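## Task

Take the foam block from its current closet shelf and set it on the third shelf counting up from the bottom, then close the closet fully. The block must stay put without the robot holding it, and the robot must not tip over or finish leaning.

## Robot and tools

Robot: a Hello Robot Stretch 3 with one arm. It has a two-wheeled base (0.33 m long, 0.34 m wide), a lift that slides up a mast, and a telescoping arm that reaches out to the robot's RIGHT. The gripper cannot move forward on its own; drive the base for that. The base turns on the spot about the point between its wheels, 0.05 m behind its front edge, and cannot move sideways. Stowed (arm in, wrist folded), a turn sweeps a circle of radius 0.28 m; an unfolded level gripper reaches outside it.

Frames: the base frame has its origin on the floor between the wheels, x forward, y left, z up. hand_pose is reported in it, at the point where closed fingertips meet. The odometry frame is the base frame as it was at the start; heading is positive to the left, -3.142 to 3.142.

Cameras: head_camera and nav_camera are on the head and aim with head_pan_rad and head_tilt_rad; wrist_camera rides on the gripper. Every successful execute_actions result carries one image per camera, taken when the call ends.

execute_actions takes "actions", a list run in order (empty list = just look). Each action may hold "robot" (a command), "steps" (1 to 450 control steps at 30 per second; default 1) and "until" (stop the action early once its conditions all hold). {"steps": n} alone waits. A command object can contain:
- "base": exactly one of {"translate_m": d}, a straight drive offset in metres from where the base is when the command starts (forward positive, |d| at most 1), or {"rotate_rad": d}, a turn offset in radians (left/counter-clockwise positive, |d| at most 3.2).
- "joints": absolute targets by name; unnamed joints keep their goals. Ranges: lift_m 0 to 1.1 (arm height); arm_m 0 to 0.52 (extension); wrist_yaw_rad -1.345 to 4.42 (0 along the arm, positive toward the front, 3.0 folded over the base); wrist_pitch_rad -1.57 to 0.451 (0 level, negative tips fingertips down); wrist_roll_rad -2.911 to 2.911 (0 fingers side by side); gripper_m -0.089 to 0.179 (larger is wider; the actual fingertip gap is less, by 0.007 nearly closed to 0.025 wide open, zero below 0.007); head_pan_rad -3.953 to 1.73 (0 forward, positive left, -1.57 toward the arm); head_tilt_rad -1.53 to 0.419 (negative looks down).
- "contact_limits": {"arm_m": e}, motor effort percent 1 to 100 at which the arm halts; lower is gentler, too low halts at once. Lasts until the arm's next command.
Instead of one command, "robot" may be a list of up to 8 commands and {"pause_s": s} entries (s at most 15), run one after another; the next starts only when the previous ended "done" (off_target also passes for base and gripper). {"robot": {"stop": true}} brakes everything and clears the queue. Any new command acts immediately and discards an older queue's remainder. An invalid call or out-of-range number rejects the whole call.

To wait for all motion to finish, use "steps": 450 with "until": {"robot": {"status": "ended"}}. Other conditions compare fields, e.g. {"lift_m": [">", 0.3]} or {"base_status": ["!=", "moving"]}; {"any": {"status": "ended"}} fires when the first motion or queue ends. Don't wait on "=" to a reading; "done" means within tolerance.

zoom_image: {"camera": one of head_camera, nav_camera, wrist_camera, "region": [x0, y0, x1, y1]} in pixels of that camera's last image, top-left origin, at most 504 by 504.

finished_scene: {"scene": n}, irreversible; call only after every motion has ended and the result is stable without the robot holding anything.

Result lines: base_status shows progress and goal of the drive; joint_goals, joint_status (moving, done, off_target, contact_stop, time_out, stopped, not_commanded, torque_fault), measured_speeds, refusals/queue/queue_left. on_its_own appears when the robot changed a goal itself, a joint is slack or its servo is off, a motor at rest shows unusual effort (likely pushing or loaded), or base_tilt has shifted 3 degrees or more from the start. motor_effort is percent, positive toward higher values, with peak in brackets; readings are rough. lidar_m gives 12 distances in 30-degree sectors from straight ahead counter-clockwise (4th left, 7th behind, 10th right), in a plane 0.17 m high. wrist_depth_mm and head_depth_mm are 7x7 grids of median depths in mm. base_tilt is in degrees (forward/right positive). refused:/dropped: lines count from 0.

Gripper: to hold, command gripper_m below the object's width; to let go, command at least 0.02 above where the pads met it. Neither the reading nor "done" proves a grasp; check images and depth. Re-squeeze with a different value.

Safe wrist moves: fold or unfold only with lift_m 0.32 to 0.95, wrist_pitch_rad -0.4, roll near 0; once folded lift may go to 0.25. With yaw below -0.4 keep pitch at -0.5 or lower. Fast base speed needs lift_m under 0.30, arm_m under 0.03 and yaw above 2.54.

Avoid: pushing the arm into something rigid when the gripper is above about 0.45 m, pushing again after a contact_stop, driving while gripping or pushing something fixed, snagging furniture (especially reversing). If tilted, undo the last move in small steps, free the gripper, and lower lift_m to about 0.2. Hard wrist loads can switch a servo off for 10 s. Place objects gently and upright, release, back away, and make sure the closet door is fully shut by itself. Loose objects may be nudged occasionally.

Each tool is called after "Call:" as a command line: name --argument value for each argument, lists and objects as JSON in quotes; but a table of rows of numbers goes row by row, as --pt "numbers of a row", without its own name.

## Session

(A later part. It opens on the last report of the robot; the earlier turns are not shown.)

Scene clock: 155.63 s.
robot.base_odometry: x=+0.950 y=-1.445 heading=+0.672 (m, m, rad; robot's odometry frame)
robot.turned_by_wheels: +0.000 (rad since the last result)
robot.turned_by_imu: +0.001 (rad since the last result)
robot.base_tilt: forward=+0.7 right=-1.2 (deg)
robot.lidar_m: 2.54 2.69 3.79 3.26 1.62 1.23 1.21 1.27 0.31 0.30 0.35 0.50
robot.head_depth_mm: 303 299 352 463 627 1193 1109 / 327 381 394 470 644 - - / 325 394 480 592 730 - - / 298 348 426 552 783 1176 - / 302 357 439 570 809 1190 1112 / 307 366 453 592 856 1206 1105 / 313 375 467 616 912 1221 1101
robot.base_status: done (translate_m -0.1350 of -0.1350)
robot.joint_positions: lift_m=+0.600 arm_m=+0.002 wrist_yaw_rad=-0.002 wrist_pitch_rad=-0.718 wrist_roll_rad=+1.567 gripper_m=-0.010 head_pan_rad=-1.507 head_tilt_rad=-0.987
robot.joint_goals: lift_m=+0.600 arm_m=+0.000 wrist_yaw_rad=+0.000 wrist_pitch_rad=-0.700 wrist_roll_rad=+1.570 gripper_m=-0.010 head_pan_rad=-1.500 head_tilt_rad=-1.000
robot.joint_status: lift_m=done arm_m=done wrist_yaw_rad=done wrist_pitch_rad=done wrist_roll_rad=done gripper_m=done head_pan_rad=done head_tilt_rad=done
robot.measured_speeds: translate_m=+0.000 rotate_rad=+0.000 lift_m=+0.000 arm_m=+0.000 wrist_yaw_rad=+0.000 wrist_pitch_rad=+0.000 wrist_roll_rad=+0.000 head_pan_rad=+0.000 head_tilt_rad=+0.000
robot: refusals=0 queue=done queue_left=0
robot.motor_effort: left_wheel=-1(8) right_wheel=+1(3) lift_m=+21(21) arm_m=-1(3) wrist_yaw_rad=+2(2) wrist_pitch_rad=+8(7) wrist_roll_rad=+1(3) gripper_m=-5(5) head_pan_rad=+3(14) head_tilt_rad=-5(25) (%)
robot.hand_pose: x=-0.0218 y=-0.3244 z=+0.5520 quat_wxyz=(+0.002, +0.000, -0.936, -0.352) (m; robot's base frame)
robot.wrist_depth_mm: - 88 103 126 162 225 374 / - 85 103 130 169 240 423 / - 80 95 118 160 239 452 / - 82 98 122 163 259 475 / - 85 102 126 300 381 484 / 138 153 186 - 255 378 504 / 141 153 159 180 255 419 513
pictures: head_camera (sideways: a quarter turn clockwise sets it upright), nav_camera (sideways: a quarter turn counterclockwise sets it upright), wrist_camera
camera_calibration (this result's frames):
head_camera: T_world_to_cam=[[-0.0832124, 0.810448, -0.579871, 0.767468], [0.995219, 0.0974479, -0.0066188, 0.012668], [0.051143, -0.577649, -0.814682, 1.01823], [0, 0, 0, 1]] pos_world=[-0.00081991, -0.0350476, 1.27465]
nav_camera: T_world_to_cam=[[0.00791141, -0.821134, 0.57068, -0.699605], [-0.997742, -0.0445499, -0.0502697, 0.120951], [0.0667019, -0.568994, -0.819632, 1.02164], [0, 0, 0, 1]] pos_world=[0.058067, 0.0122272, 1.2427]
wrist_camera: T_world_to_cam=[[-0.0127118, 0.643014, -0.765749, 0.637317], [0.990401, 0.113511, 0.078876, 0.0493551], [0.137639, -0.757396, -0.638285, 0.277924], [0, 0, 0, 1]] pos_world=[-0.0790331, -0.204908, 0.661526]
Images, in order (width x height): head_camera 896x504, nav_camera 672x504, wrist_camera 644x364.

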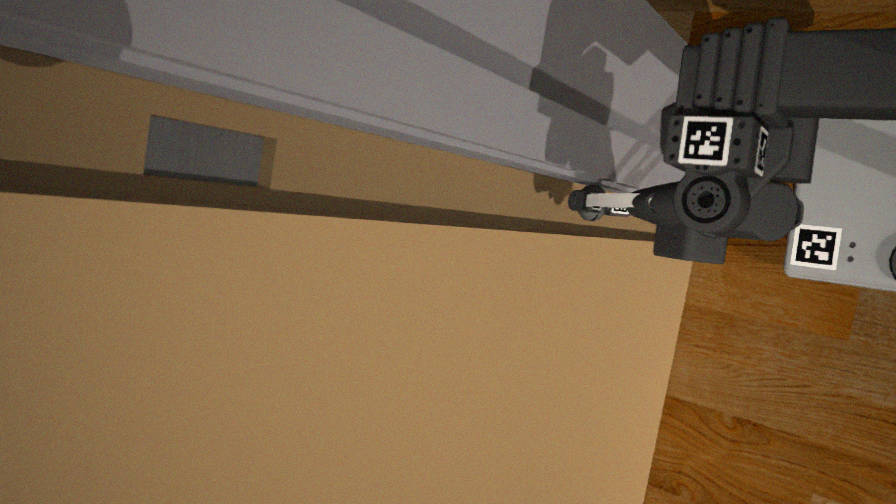

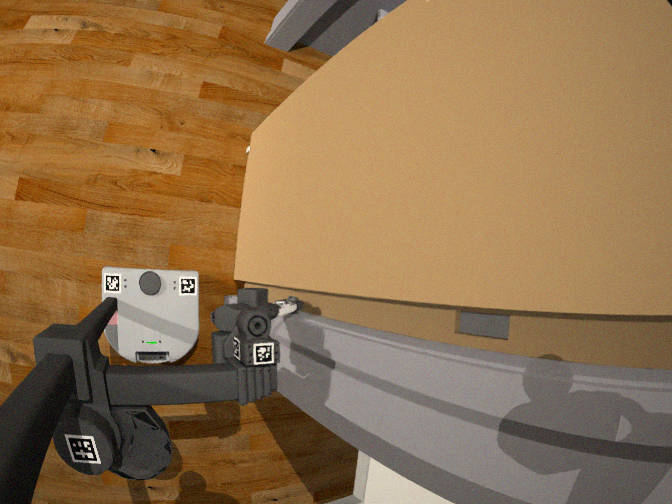

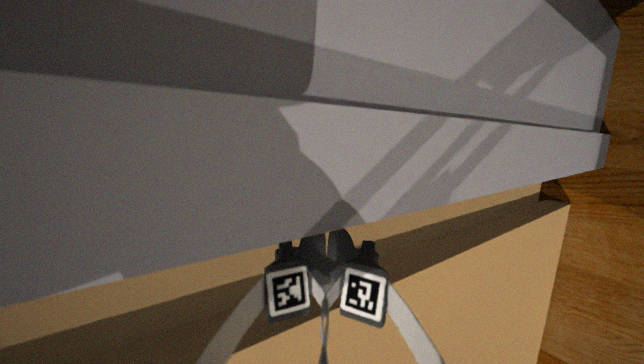

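Call:
execute_actions --actions '[{"robot":[{"base":{"translate_m":0.015}},{"joints":{"arm_m":0.12},"contact_limits":{"arm_m":9}}],"steps":300,"until":{"robot":{"status":"ended"}}}]'

Scene clock: 158.43 s.
robot.base_odometry: x=+0.962 y=-1.435 heading=+0.672 (m, m, rad; robot's odometry frame)
robot.turned_by_wheels: +0.000 (rad since the last result)
robot.turned_by_imu: +0.000 (rad since the last result)
robot.base_tilt: forward=+0.8 right=-1.3 (deg)
robot.lidar_m: 2.53 2.68 3.77 3.25 1.64 1.25 1.22 1.29 0.31 0.30 0.35 0.50
robot.head_depth_mm: 317 313 355 450 619 1196 1113 / 330 396 445 494 598 - - / 304 365 463 608 741 1175 - / 299 351 430 552 753 1193 - / 302 359 442 571 817 1184 1116 / 308 368 456 595 864 1207 1112 / 315 377 470 621 920 1220 1112
robot.base_status: done (translate_m +0.0150 of +0.0150)
robot.joint_positions: lift_m=+0.600 arm_m=+0.052 wrist_yaw_rad=+0.001 wrist_pitch_rad=-0.774 wrist_roll_rad=+1.568 gripper_m=-0.010 head_pan_rad=-1.507 head_tilt_rad=-0.988
robot.joint_goals: lift_m=+0.600 arm_m=+0.053 wrist_yaw_rad=+0.000 wrist_pitch_rad=-0.700 wrist_roll_rad=+1.570 gripper_m=-0.010 head_pan_rad=-1.500 head_tilt_rad=-1.000
robot.joint_status: lift_m=done arm_m=contact_stop wrist_yaw_rad=done wrist_pitch_rad=done wrist_roll_rad=done gripper_m=done head_pan_rad=done head_tilt_rad=done
robot.measured_speeds: translate_m=+0.000 rotate_rad=+0.000 lift_m=+0.000 arm_m=-0.005 wrist_yaw_rad=+0.010 wrist_pitch_rad=-0.120 wrist_roll_rad=+0.000 head_pan_rad=+0.000 head_tilt_rad=+0.000
robot: refusals=0 queue=dropped queue_left=0
robot.on_its_own: arm_m is slack since a contact_stop, until your next command for it (your +0.120 is given up)
robot.motor_effort: left_wheel=-2(5) right_wheel=+1(6) lift_m=+21(21) arm_m=+5(10) wrist_yaw_rad=-2(2) wrist_pitch_rad=+37(40) wrist_roll_rad=+1(1) gripper_m=-10(9) head_pan_rad=+2(2) head_tilt_rad=-5(5) (%)
robot.contact_limits: arm_m 9 (drawing in: default 18, maximum 30; extending or still: default 25, maximum 41)
robot.hand_pose: x=-0.0213 y=-0.3636 z=+0.5425 quat_wxyz=(+0.002, +0.001, -0.926, -0.378) (m; robot's base frame)
robot.wrist_depth_mm: - - 49 61 98 156 309 / - - 51 64 85 144 364 / - 46 52 66 90 142 358 / - 47 54 69 95 182 467 / - 47 56 71 250 323 478 / - 117 147 - 202 310 496 / 109 123 139 141 179 354 493
pictures: head_camera (sideways: a quarter turn clockwise sets it upright), nav_camera (sideways: a quarter turn counterclockwise sets it upright), wrist_camera
camera_calibration (this result's frames):
head_camera: T_world_to_cam=[[-0.083496, 0.810785, -0.579358, 0.766802], [0.995187, 0.0977717, -0.00659738, 0.0126403], [0.0512957, -0.57712, -0.815047, 1.0187], [0, 0, 0, 1]] pos_world=[-0.00080975, -0.0350327, 1.27463]
nav_camera: T_world_to_cam=[[0.00819805, -0.82149, 0.570164, -0.698934], [-0.997729, -0.0448388, -0.0502577, 0.120935], [0.0668517, -0.568457, -0.819992, 1.02211], [0, 0, 0, 1]] pos_world=[0.0580606, 0.0122811, 1.24271]
wrist_camera: T_world_to_cam=[[-0.014304, 0.684522, -0.728852, 0.65026], [0.99005, 0.111745, 0.0855183, 0.0497611], [0.139985, -0.720377, -0.67931, 0.277839], [0, 0, 0, 1]] pos_world=[-0.0788578, -0.250529, 0.658426]
Images, in order (width x height): head_camera 896x504, nav_camera 672x504, wrist_camera 644x364.

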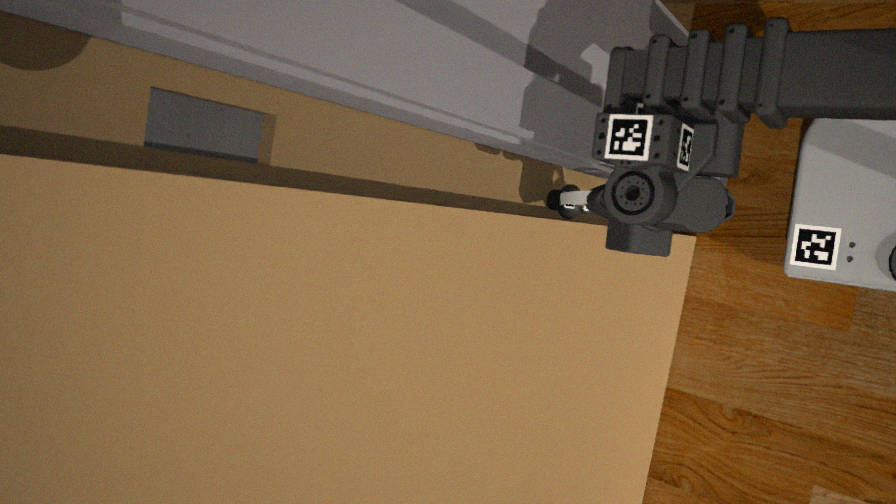

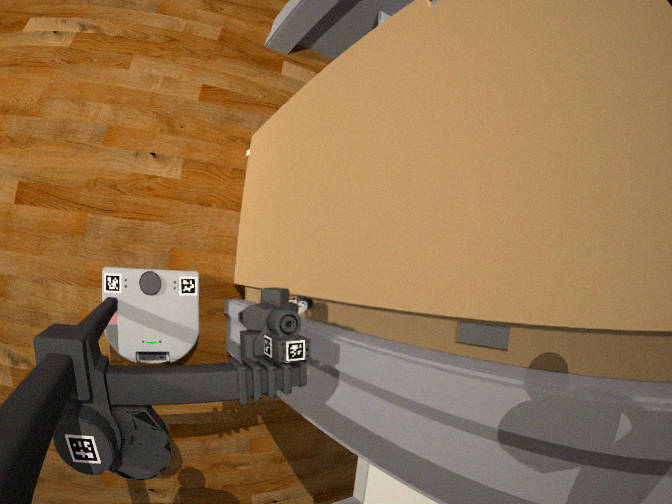

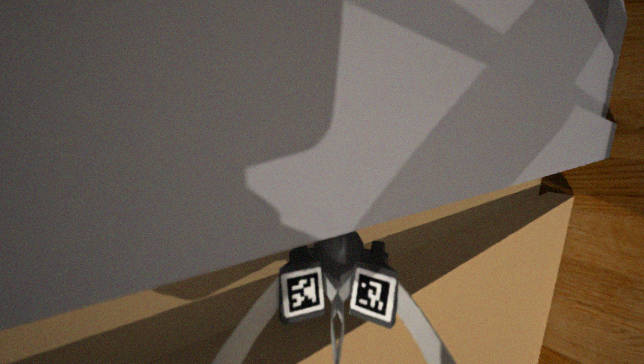

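Call:
execute_actions --actions '[{"robot":[{"joints":{"arm_m":0}},{"joints":{"wrist_pitch_rad":-1.4}},{"joints":{"wrist_roll_rad":-1.57}},{"joints":{"wrist_pitch_rad":-0.7}},{"joints":{"arm_m":0.12},"contact_limits":{"arm_m":9}}],"steps":450,"until":{"robot":{"status":"ended"}}}]'

Scene clock: 165.90 s.
robot.base_odometry: x=+0.962 y=-1.435 heading=+0.672 (m, m, rad; robot's odometry frame)
robot.turned_by_wheels: +0.000 (rad since the last result)
robot.turned_by_imu: +0.001 (rad since the last result)
robot.base_tilt: forward=+0.6 right=-1.2 (deg)
robot.lidar_m: 2.53 2.67 3.77 3.25 1.64 1.26 1.22 1.29 0.31 0.30 0.35 0.50
robot.head_depth_mm: 317 313 355 451 618 1196 1111 / 330 397 447 494 600 - - / 301 365 463 608 739 1176 - / 299 351 429 551 738 1189 - / 302 359 442 573 805 1186 1112 / 308 367 455 595 862 1204 1107 / 316 377 471 622 916 1224 1110
robot.base_status: done (translate_m +0.0150 of +0.0150)
robot.joint_positions: lift_m=+0.600 arm_m=+0.052 wrist_yaw_rad=+0.002 wrist_pitch_rad=-0.773 wrist_roll_rad=-1.568 gripper_m=-0.010 head_pan_rad=-1.507 head_tilt_rad=-0.988
robot.joint_goals: lift_m=+0.600 arm_m=+0.052 wrist_yaw_rad=+0.000 wrist_pitch_rad=-0.700 wrist_roll_rad=-1.570 gripper_m=-0.010 head_pan_rad=-1.500 head_tilt_rad=-1.000
robot.joint_status: lift_m=done arm_m=contact_stop wrist_yaw_rad=done wrist_pitch_rad=done wrist_roll_rad=done gripper_m=done head_pan_rad=done head_tilt_rad=done
robot.measured_speeds: translate_m=+0.000 rotate_rad=+0.000 lift_m=+0.000 arm_m=-0.005 wrist_yaw_rad=+0.010 wrist_pitch_rad=-0.120 wrist_roll_rad=+0.000 head_pan_rad=+0.000 head_tilt_rad=+0.000
robot: refusals=0 queue=dropped queue_left=0
robot.on_its_own: arm_m is slack since a contact_stop, until your next command for it (your +0.120 is given up)
robot.motor_effort: left_wheel=-2(2) right_wheel=+1(1) lift_m=+22(22) arm_m=+4(10) wrist_yaw_rad=-3(3) wrist_pitch_rad=+36(40) wrist_roll_rad=-1(1) gripper_m=-10(9) head_pan_rad=+2(3) head_tilt_rad=-4(4) (%)
robot.contact_limits: arm_m 9 (drawing in: default 18, maximum 30; extending or still: default 25, maximum 41)
robot.hand_pose: x=-0.0210 y=-0.3636 z=+0.5427 quat_wxyz=(+0.926, +0.378, +0.000, +0.000) (m; robot's base frame)
robot.wrist_depth_mm: 472 295 172 123 95 77 65 / 476 299 174 123 95 77 65 / 483 300 175 123 95 78 65 / 486 388 175 124 96 78 66 / 474 337 274 120 96 78 66 / 483 230 219 - 143 78 66 / 499 204 158 162 145 121 97
pictures: head_camera (sideways: a quarter turn clockwise sets it upright), nav_camera (sideways: a quarter turn counterclockwise sets it upright), wrist_camera
camera_calibration (this result's frames):
head_camera: T_world_to_cam=[[-0.0835288, 0.810903, -0.579189, 0.766582], [0.995184, 0.0978039, -0.00659032, 0.0126311], [0.0513028, -0.57695, -0.815167, 1.01886], [0, 0, 0, 1]] pos_world=[-0.000809025, -0.0350273, 1.27462]
nav_camera: T_world_to_cam=[[0.00823107, -0.821608, 0.569994, -0.698712], [-0.997729, -0.0448593, -0.0502538, 0.12093], [0.0668584, -0.568285, -0.820111, 1.02226], [0, 0, 0, 1]] pos_world=[0.0580595, 0.012295, 1.24271]
wrist_camera: T_world_to_cam=[[0.00934302, -0.713537, 0.700555, -0.633087], [-0.990306, 0.0904943, 0.105379, -0.0105835], [-0.138588, -0.694748, -0.705775, 0.295779], [0, 0, 0, 1]] pos_world=[0.0364253, -0.245282, 0.653381]
Images, in order (width x height): head_camera 896x504, nav_camera 672x504, wrist_camera 644x364.

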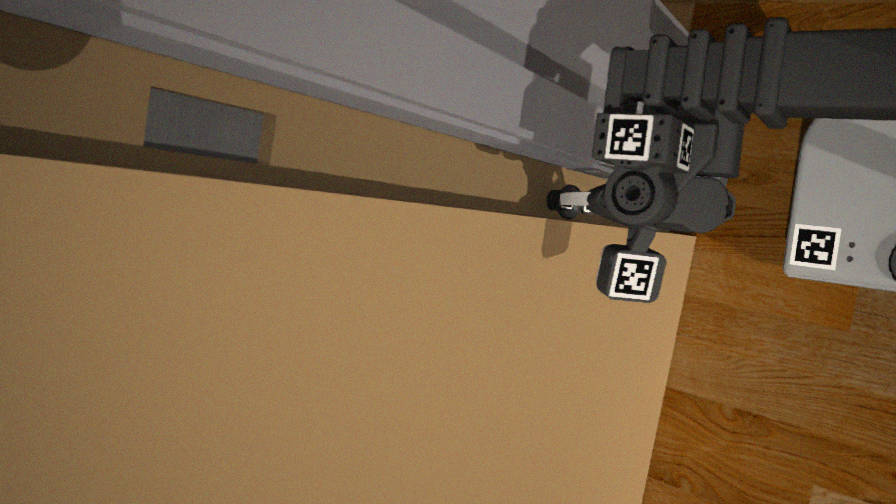

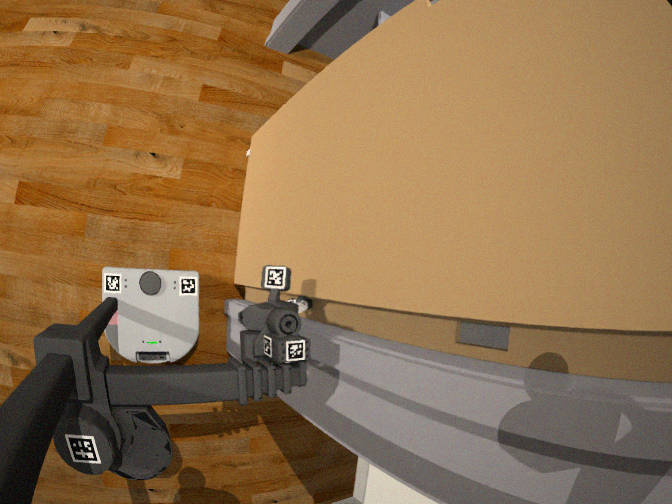

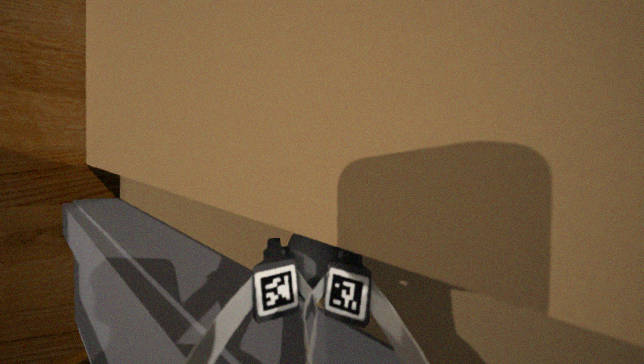

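Call:
execute_actions --actions '[{"robot":[{"joints":{"arm_m":0.03,"wrist_pitch_rad":-0.75}},{"base":{"translate_m":0.2}}],"steps":300,"until":{"robot":{"status":"ended"}}}]'

Scene clock: 170.43 s.
robot.base_odometry: x=+1.119 y=-1.311 heading=+0.672 (m, m, rad; robot's odometry frame)
robot.turned_by_wheels: +0.000 (rad since the last result)
robot.turned_by_imu: +0.000 (rad since the last result)
robot.base_tilt: forward=+0.8 right=-1.2 (deg)
robot.lidar_m: 2.33 2.46 3.52 3.40 1.91 1.46 1.42 0.42 0.39 0.34 0.36 0.51
robot.head_depth_mm: 331 388 469 589 792 930 1118 / 338 397 481 609 820 - - / 301 366 463 611 825 - - / 306 361 442 569 781 1198 - / 312 370 456 591 837 1200 1117 / 318 380 469 615 892 1209 1117 / 325 389 485 641 946 1221 1110
robot.base_status: done (translate_m +0.2000 of +0.2000)
robot.joint_positions: lift_m=+0.600 arm_m=+0.030 wrist_yaw_rad=-0.009 wrist_pitch_rad=-0.757 wrist_roll_rad=-1.568 gripper_m=-0.010 head_pan_rad=-1.507 head_tilt_rad=-0.988
robot.joint_goals: lift_m=+0.600 arm_m=+0.030 wrist_yaw_rad=+0.000 wrist_pitch_rad=-0.750 wrist_roll_rad=-1.570 gripper_m=-0.010 head_pan_rad=-1.500 head_tilt_rad=-1.000
robot.joint_status: lift_m=done arm_m=done wrist_yaw_rad=done wrist_pitch_rad=done wrist_roll_rad=done gripper_m=done head_pan_rad=done head_tilt_rad=done
robot.measured_speeds: translate_m=+0.000 rotate_rad=+0.000 lift_m=+0.000 arm_m=+0.000 wrist_yaw_rad=+0.000 wrist_pitch_rad=+0.000 wrist_roll_rad=+0.000 head_pan_rad=+0.000 head_tilt_rad=+0.000
robot: refusals=0 queue=done queue_left=0
robot.motor_effort: left_wheel=-3(7) right_wheel=+5(21) lift_m=+22(22) arm_m=-2(2) wrist_yaw_rad=+9(31) wrist_pitch_rad=+3(33) wrist_roll_rad=-1(1) gripper_m=-6(9) head_pan_rad=+3(2) head_tilt_rad=-4(4) (%)
robot.hand_pose: x=-0.0229 y=-0.3450 z=+0.5454 quat_wxyz=(+0.929, +0.370, -0.003, -0.005) (m; robot's base frame)
robot.wrist_depth_mm: 475 350 215 156 122 100 85 / 486 355 218 157 123 101 85 / 488 363 221 158 123 102 86 / 497 469 224 160 124 102 86 / 504 517 314 166 125 102 86 / 507 535 333 - 172 141 89 / 500 454 313 237 181 145 122
pictures: head_camera (sideways: a quarter turn clockwise sets it upright), nav_camera (sideways: a quarter turn counterclockwise sets it upright), wrist_camera
camera_calibration (this result's frames):
head_camera: T_world_to_cam=[[-0.083539, 0.810902, -0.579189, 0.766582], [0.995183, 0.0978165, -0.00659032, 0.0126311], [0.0513101, -0.576949, -0.815167, 1.01886], [0, 0, 0, 1]] pos_world=[-0.000808583, -0.0350274, 1.27462]
nav_camera: T_world_to_cam=[[0.00824145, -0.821608, 0.569994, -0.698712], [-0.997728, -0.0448719, -0.0502538, 0.12093], [0.0668656, -0.568284, -0.820111, 1.02226], [0, 0, 0, 1]] pos_world=[0.0580593, 0.0122956, 1.24271]
wrist_camera: T_world_to_cam=[[0.00119742, -0.701929, 0.712246, -0.624321], [-0.989177, 0.103673, 0.103834, -0.00907999], [-0.146724, -0.704661, -0.694208, 0.300454], [0, 0, 0, 1]] pos_world=[0.0358498, -0.225569, 0.65419]
Images, in order (width x height): head_camera 896x504, nav_camera 672x504, wrist_camera 644x364.

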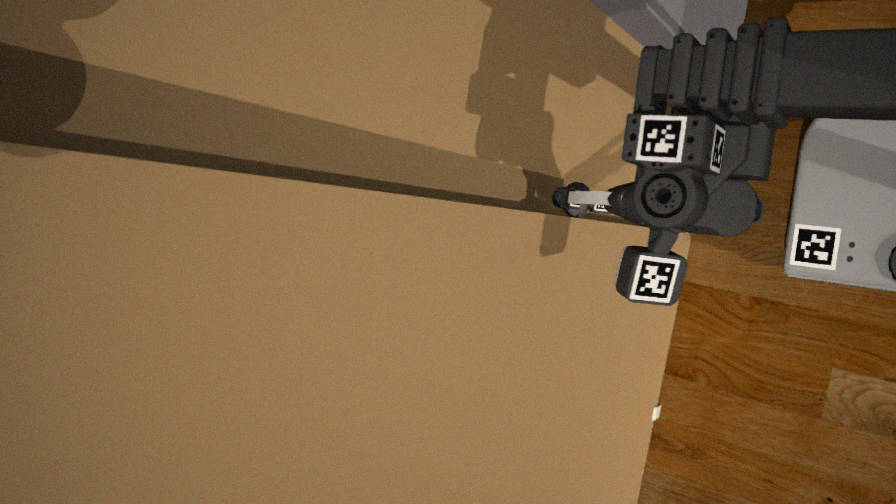

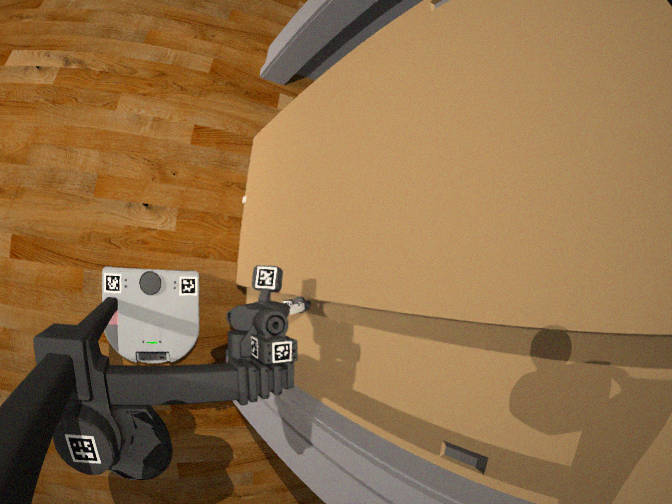

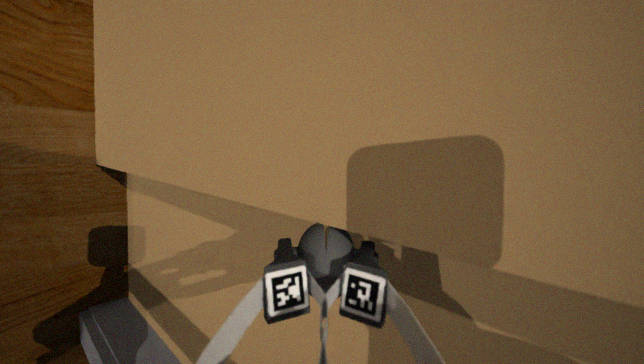

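Call:
execute_actions --actions '[{"robot":[{"joints":{"arm_m":0.04},"base":{"translate_m":0.2}}],"steps":300,"until":{"robot":{"status":"ended"}}}]'

Scene clock: 173.93 s.
robot.base_odometry: x=+1.275 y=-1.187 heading=+0.672 (m, m, rad; robot's odometry frame)
robot.turned_by_wheels: +0.000 (rad since the last result)
robot.turned_by_imu: +0.001 (rad since the last result)
robot.base_tilt: forward=+0.7 right=-1.2 (deg)
robot.lidar_m: 2.13 2.26 3.21 3.20 2.18 1.66 1.62 0.54 0.41 0.35 0.37 0.53
robot.head_depth_mm: 344 403 487 614 818 1179 1116 / 352 413 502 634 838 - - / 311 380 481 637 845 - - / 317 375 459 589 793 1207 - / 324 385 473 614 865 1209 1109 / 330 393 487 638 922 1218 1115 / 337 404 502 664 981 1218 1110
robot.base_status: done (translate_m +0.2000 of +0.2000)
robot.joint_positions: lift_m=+0.600 arm_m=+0.040 wrist_yaw_rad=-0.009 wrist_pitch_rad=-0.759 wrist_roll_rad=-1.568 gripper_m=-0.010 head_pan_rad=-1.507 head_tilt_rad=-0.988
robot.joint_goals: lift_m=+0.600 arm_m=+0.040 wrist_yaw_rad=+0.000 wrist_pitch_rad=-0.750 wrist_roll_rad=-1.570 gripper_m=-0.010 head_pan_rad=-1.500 head_tilt_rad=-1.000
robot.joint_status: lift_m=done arm_m=done wrist_yaw_rad=done wrist_pitch_rad=done wrist_roll_rad=done gripper_m=done head_pan_rad=done head_tilt_rad=done
robot.measured_speeds: translate_m=+0.000 rotate_rad=+0.000 lift_m=+0.000 arm_m=+0.000 wrist_yaw_rad=+0.000 wrist_pitch_rad=+0.000 wrist_roll_rad=+0.000 head_pan_rad=+0.000 head_tilt_rad=+0.000
robot: refusals=0 queue=done queue_left=0
robot.motor_effort: left_wheel=-4(7) right_wheel=+5(19) lift_m=+22(22) arm_m=+2(6) wrist_yaw_rad=+9(23) wrist_pitch_rad=+4(7) wrist_roll_rad=-1(1) gripper_m=-5(5) head_pan_rad=+2(4) head_tilt_rad=-5(4) (%)
robot.hand_pose: x=-0.0229 y=-0.3541 z=+0.5451 quat_wxyz=(+0.929, +0.371, -0.003, -0.005) (m; robot's base frame)
robot.wrist_depth_mm: 470 361 219 159 124 102 86 / 482 361 222 161 125 103 87 / 489 374 226 162 126 103 87 / 489 492 228 164 127 104 88 / 499 539 329 193 128 105 88 / 508 552 351 - 177 149 91 / 507 552 326 246 187 150 126
pictures: head_camera (sideways: a quarter turn clockwise sets it upright), nav_camera (sideways: a quarter turn counterclockwise sets it upright), wrist_camera
camera_calibration (this result's frames):
head_camera: T_world_to_cam=[[-0.0835409, 0.810902, -0.579189, 0.766582], [0.995182, 0.0978187, -0.00659031, 0.0126311], [0.0513114, -0.576949, -0.815167, 1.01886], [0, 0, 0, 1]] pos_world=[-0.000808504, -0.0350274, 1.27462]
nav_camera: T_world_to_cam=[[0.00824332, -0.821608, 0.569993, -0.698712], [-0.997728, -0.0448741, -0.0502538, 0.12093], [0.0668669, -0.568284, -0.820111, 1.02226], [0, 0, 0, 1]] pos_world=[0.0580593, 0.0122957, 1.24271]
wrist_camera: T_world_to_cam=[[0.0011473, -0.703442, 0.710751, -0.630175], [-0.989173, 0.103503, 0.104035, -0.00827371], [-0.146748, -0.703176, -0.695708, 0.295133], [0, 0, 0, 1]] pos_world=[0.0358489, -0.234905, 0.654085]
Images, in order (width x height): head_camera 896x504, nav_camera 672x504, wrist_camera 644x364.

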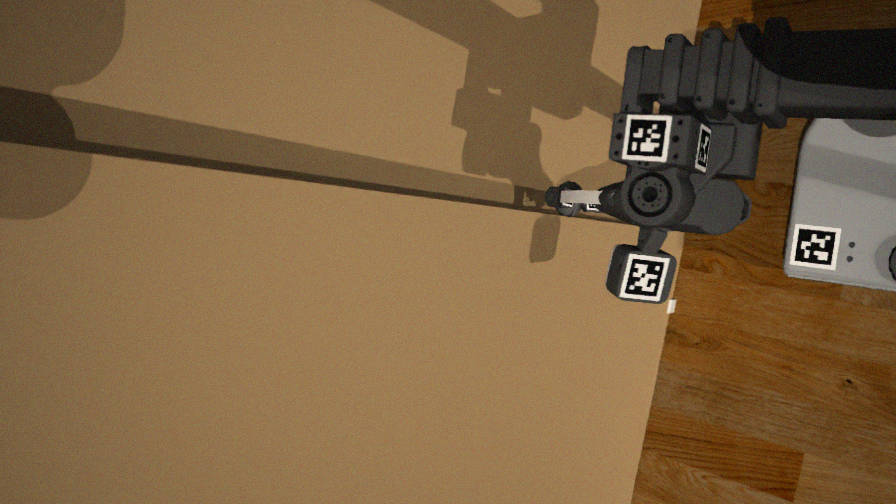

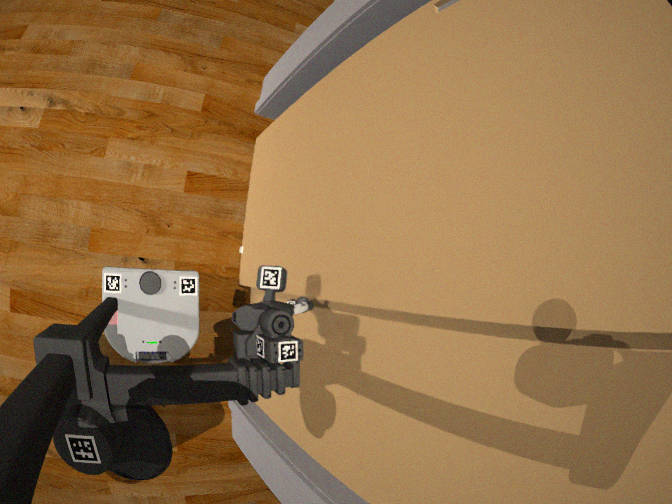

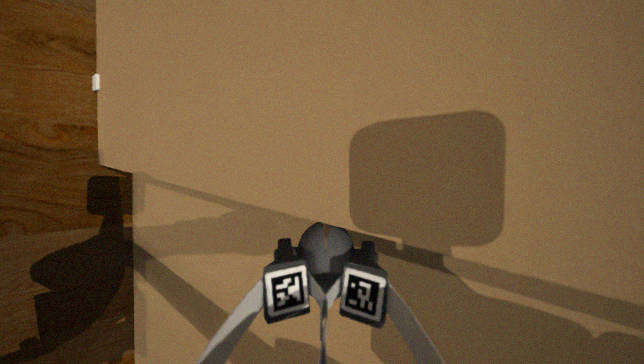

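Call:
execute_actions --actions '[{"robot":[{"joints":{"arm_m":0.05},"base":{"translate_m":0.15}},{"base":{"translate_m":-0.03}},{"joints":{"arm_m":0}},{"joints":{"wrist_pitch_rad":-1.4,"head_pan_rad":-0.7,"head_tilt_rad":-0.4}}],"steps":450,"until":{"robot":{"status":"ended"}}}]'

Call:
execute_actions --actions '[{"robot":{"joints":{"head_pan_rad":-2.3}},"steps":300,"until":{"robot":{"status":"ended"}}}]'

Scene clock: 180.90 s.
robot.base_odometry: x=+1.369 y=-1.112 heading=+0.672 (m, m, rad; robot's odometry frame)
robot.turned_by_wheels: +0.000 (rad since the last result)
robot.turned_by_imu: -0.033 (rad since the last result)
robot.base_tilt: forward=+0.6 right=-1.2 (deg)
robot.lidar_m: 2.02 2.11 2.94 3.19 2.40 1.79 1.73 0.57 0.42 0.37 0.38 0.53
robot.head_depth_mm: 359 375 393 412 433 458 483 / 395 416 438 463 489 518 551 / 441 466 493 524 560 600 648 / 498 529 565 606 654 709 772 / 573 611 657 713 775 854 940 / 609 692 757 834 930 1056 1300 / 1761 1885 2022 2174 2246 1715 1396
robot.base_status: done (translate_m -0.0300 of -0.0300)
robot.joint_positions: lift_m=+0.600 arm_m=+0.002 wrist_yaw_rad=-0.079 wrist_pitch_rad=-1.393 wrist_roll_rad=-1.569 gripper_m=-0.010 head_pan_rad=-0.707 head_tilt_rad=-0.409
robot.joint_goals: lift_m=+0.600 arm_m=+0.000 wrist_yaw_rad=-0.080 wrist_pitch_rad=-1.400 wrist_roll_rad=-1.570 gripper_m=-0.010 head_pan_rad=-0.700 head_tilt_rad=-0.400
robot.joint_status: lift_m=done arm_m=done wrist_yaw_rad=done wrist_pitch_rad=done wrist_roll_rad=done gripper_m=done head_pan_rad=done head_tilt_rad=done
robot.measured_speeds: translate_m=+0.000 rotate_rad=+0.000 lift_m=+0.000 arm_m=+0.000 wrist_yaw_rad=+0.000 wrist_pitch_rad=+0.000 wrist_roll_rad=+0.000 head_pan_rad=+0.000 head_tilt_rad=+0.000
robot: refusals=0 queue=done queue_left=0
robot.on_its_own: wrist_yaw_rad is held at -0.080, not at your +0.000, by its stall guard, which is not easing now
robot.motor_effort: left_wheel=+1(21) right_wheel=-1(36) lift_m=+22(22) arm_m=-2(5) wrist_yaw_rad=-1(72) wrist_pitch_rad=-3(8) wrist_roll_rad=+0(1) gripper_m=-6(5) head_pan_rad=+3(30) head_tilt_rad=+3(28) (%)
robot.hand_pose: x=-0.0231 y=-0.1690 z=+0.4824 quat_wxyz=(+0.766, +0.641, -0.026, -0.031) (m; robot's base frame)
robot.wrist_depth_mm: 536 556 566 597 455 280 203 / 539 556 589 616 453 285 206 / 545 570 608 640 472 288 207 / 549 - - 648 575 354 252 / - - - 665 587 359 256 / 583 - - - 558 367 258 / 597 630 676 694 689 366 259
pictures: head_camera (sideways: a quarter turn clockwise sets it upright), nav_camera (sideways: a quarter turn counterclockwise sets it upright), wrist_camera
camera_calibration (this result's frames):
head_camera: T_world_to_cam=[[-0.297725, 0.212965, -0.930594, 1.22596], [0.630434, 0.775867, -0.0241386, 0.0377139], [0.716877, -0.593865, -0.365256, 0.429523], [0, 0, 0, 1]] pos_world=[0.0333088, -0.03527, 1.29867]
nav_camera: T_world_to_cam=[[0.25602, -0.27707, 0.926113, -1.16443], [-0.639951, -0.766624, -0.0524437, 0.121638], [0.724511, -0.57924, -0.373582, 0.437384], [0, 0, 0, 1]] pos_world=[0.0590704, 0.0239717, 1.24817]
wrist_camera: T_world_to_cam=[[-0.0703125, -0.985245, 0.15604, -0.237133], [-0.985845, 0.0925017, 0.139833, -0.0401229], [-0.152204, -0.144, -0.977803, 0.612132], [0, 0, 0, 1]] pos_world=[0.0369403, -0.141776, 0.641157]
Images, in order (width x height): head_camera 896x504, nav_camera 672x504, wrist_camera 644x364.

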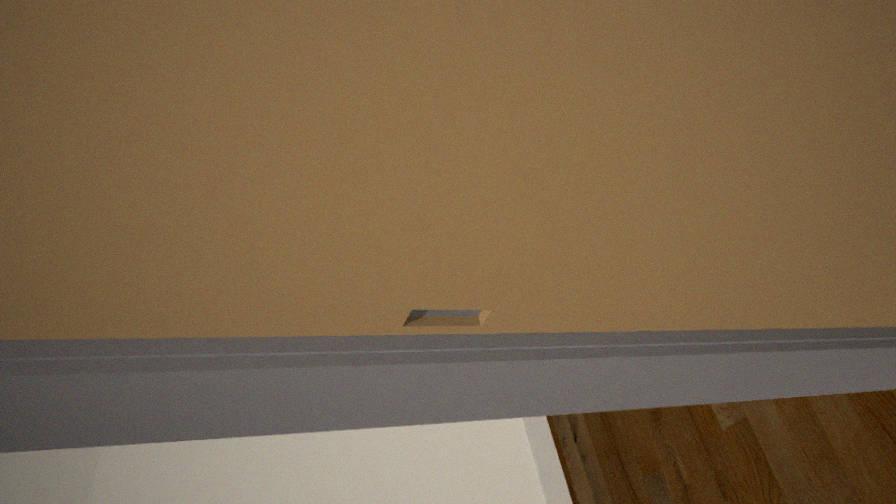

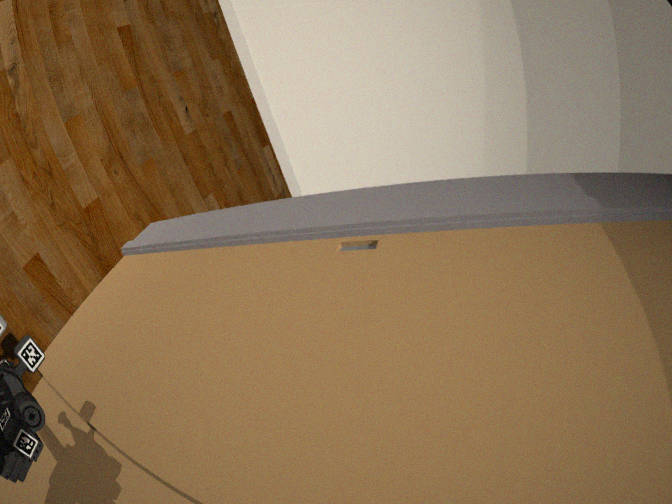

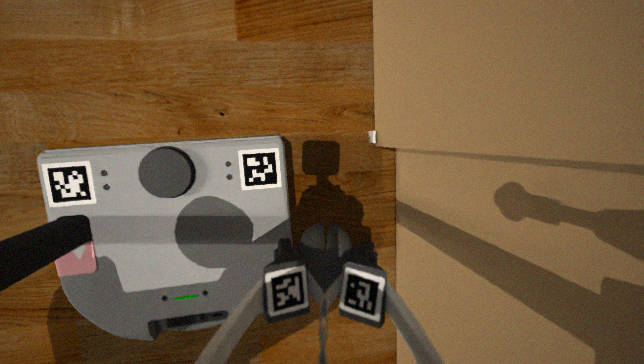

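Scene clock: 182.20 s.
robot.base_odometry: x=+1.369 y=-1.112 heading=+0.672 (m, m, rad; robot's odometry frame)
robot.turned_by_wheels: +0.000 (rad since the last result)
robot.turned_by_imu: +0.000 (rad since the last result)
robot.base_tilt: forward=+0.8 right=-1.2 (deg)
robot.lidar_m: 2.02 2.11 2.94 3.19 2.41 1.79 1.73 0.56 0.42 0.36 0.38 0.52
robot.head_depth_mm: 519 563 603 641 686 750 919 / 478 520 570 631 706 778 852 / 442 479 520 571 631 707 804 / 411 443 480 519 570 631 710 / 384 412 443 479 521 571 634 / 361 385 413 442 479 523 573 / 340 362 386 413 443 481 522
robot.base_status: done (translate_m -0.0300 of -0.0300)
robot.joint_positions: lift_m=+0.600 arm_m=+0.002 wrist_yaw_rad=-0.079 wrist_pitch_rad=-1.394 wrist_roll_rad=-1.569 gripper_m=-0.010 head_pan_rad=-2.293 head_tilt_rad=-0.409
robot.joint_goals: lift_m=+0.600 arm_m=+0.000 wrist_yaw_rad=-0.080 wrist_pitch_rad=-1.400 wrist_roll_rad=-1.570 gripper_m=-0.010 head_pan_rad=-2.300 head_tilt_rad=-0.400
robot.joint_status: lift_m=done arm_m=done wrist_yaw_rad=done wrist_pitch_rad=done wrist_roll_rad=done gripper_m=done head_pan_rad=done head_tilt_rad=done
robot.measured_speeds: translate_m=+0.000 rotate_rad=+0.000 lift_m=+0.000 arm_m=+0.000 wrist_yaw_rad=+0.000 wrist_pitch_rad=+0.000 wrist_roll_rad=+0.000 head_pan_rad=+0.000 head_tilt_rad=+0.000
robot: refusals=0 queue=done queue_left=0
robot.on_its_own: wrist_yaw_rad is held at -0.080, not at your +0.000, by its stall guard, which is not easing now
robot.motor_effort: left_wheel=+1(1) right_wheel=-1(1) lift_m=+22(22) arm_m=-3(3) wrist_yaw_rad=-1(1) wrist_pitch_rad=-3(3) wrist_roll_rad=+0(1) gripper_m=-6(5) head_pan_rad=-4(34) head_tilt_rad=+4(3) (%)
robot.hand_pose: x=-0.0231 y=-0.1689 z=+0.4824 quat_wxyz=(+0.766, +0.642, -0.026, -0.031) (m; robot's base frame)
robot.wrist_depth_mm: 523 547 570 596 445 276 200 / 541 565 585 613 458 281 203 / 546 574 604 630 459 284 205 / 555 - - 648 569 348 249 / - - - 663 579 352 252 / 582 - - - 545 356 253 / 594 625 665 691 696 360 259
pictures: head_camera (sideways: a quarter turn clockwise sets it upright), nav_camera (sideways: a quarter turn counterclockwise sets it upright), wrist_camera
camera_calibration (this result's frames):
head_camera: T_world_to_cam=[[0.217216, 0.294422, -0.930662, 1.22291], [0.766486, -0.641807, -0.0241433, 0.0368901], [-0.604414, -0.708095, -0.365082, 0.437356], [0, 0, 0, 1]] pos_world=[-0.0295676, -0.0266863, 1.29868]
nav_camera: T_world_to_cam=[[-0.2807, -0.251777, 0.926183, -1.16125], [-0.757113, 0.651176, -0.0524416, 0.12235], [-0.589905, -0.715946, -0.373409, 0.445176], [0, 0, 0, 1]] pos_world=[0.0292816, -0.0533256, 1.24818]
wrist_camera: T_world_to_cam=[[-0.0703197, -0.985327, 0.155515, -0.236757], [-0.985851, 0.0924281, 0.13984, -0.0401394], [-0.152162, -0.143481, -0.977885, 0.612271], [0, 0, 0, 1]] pos_world=[0.0369444, -0.141724, 0.641163]
Images, in order (width x height): head_camera 896x504, nav_camera 672x504, wrist_camera 644x364.

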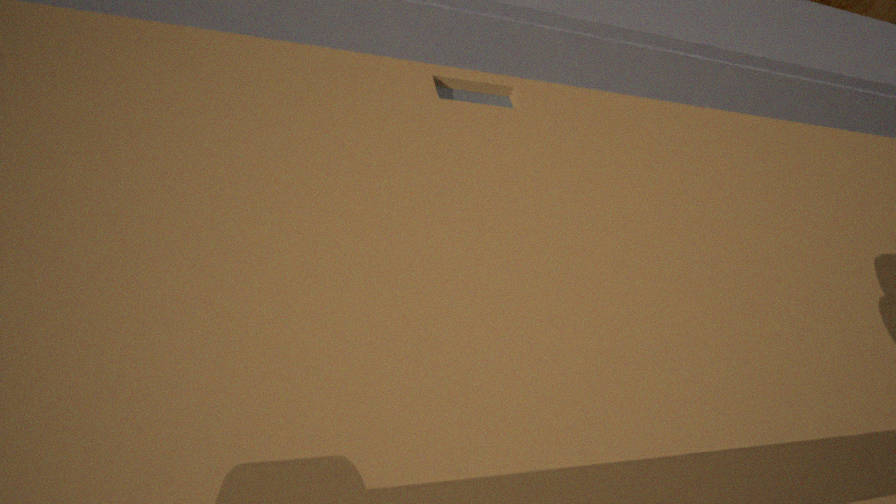

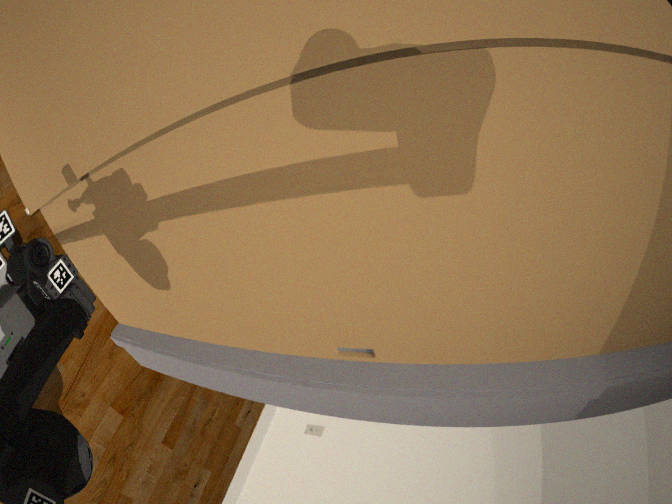

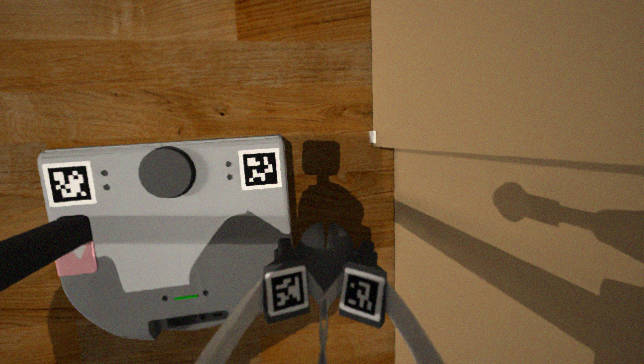

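Both doors look closed.

Call:
finished_scene --scene 2

The scene is finished: the task was done.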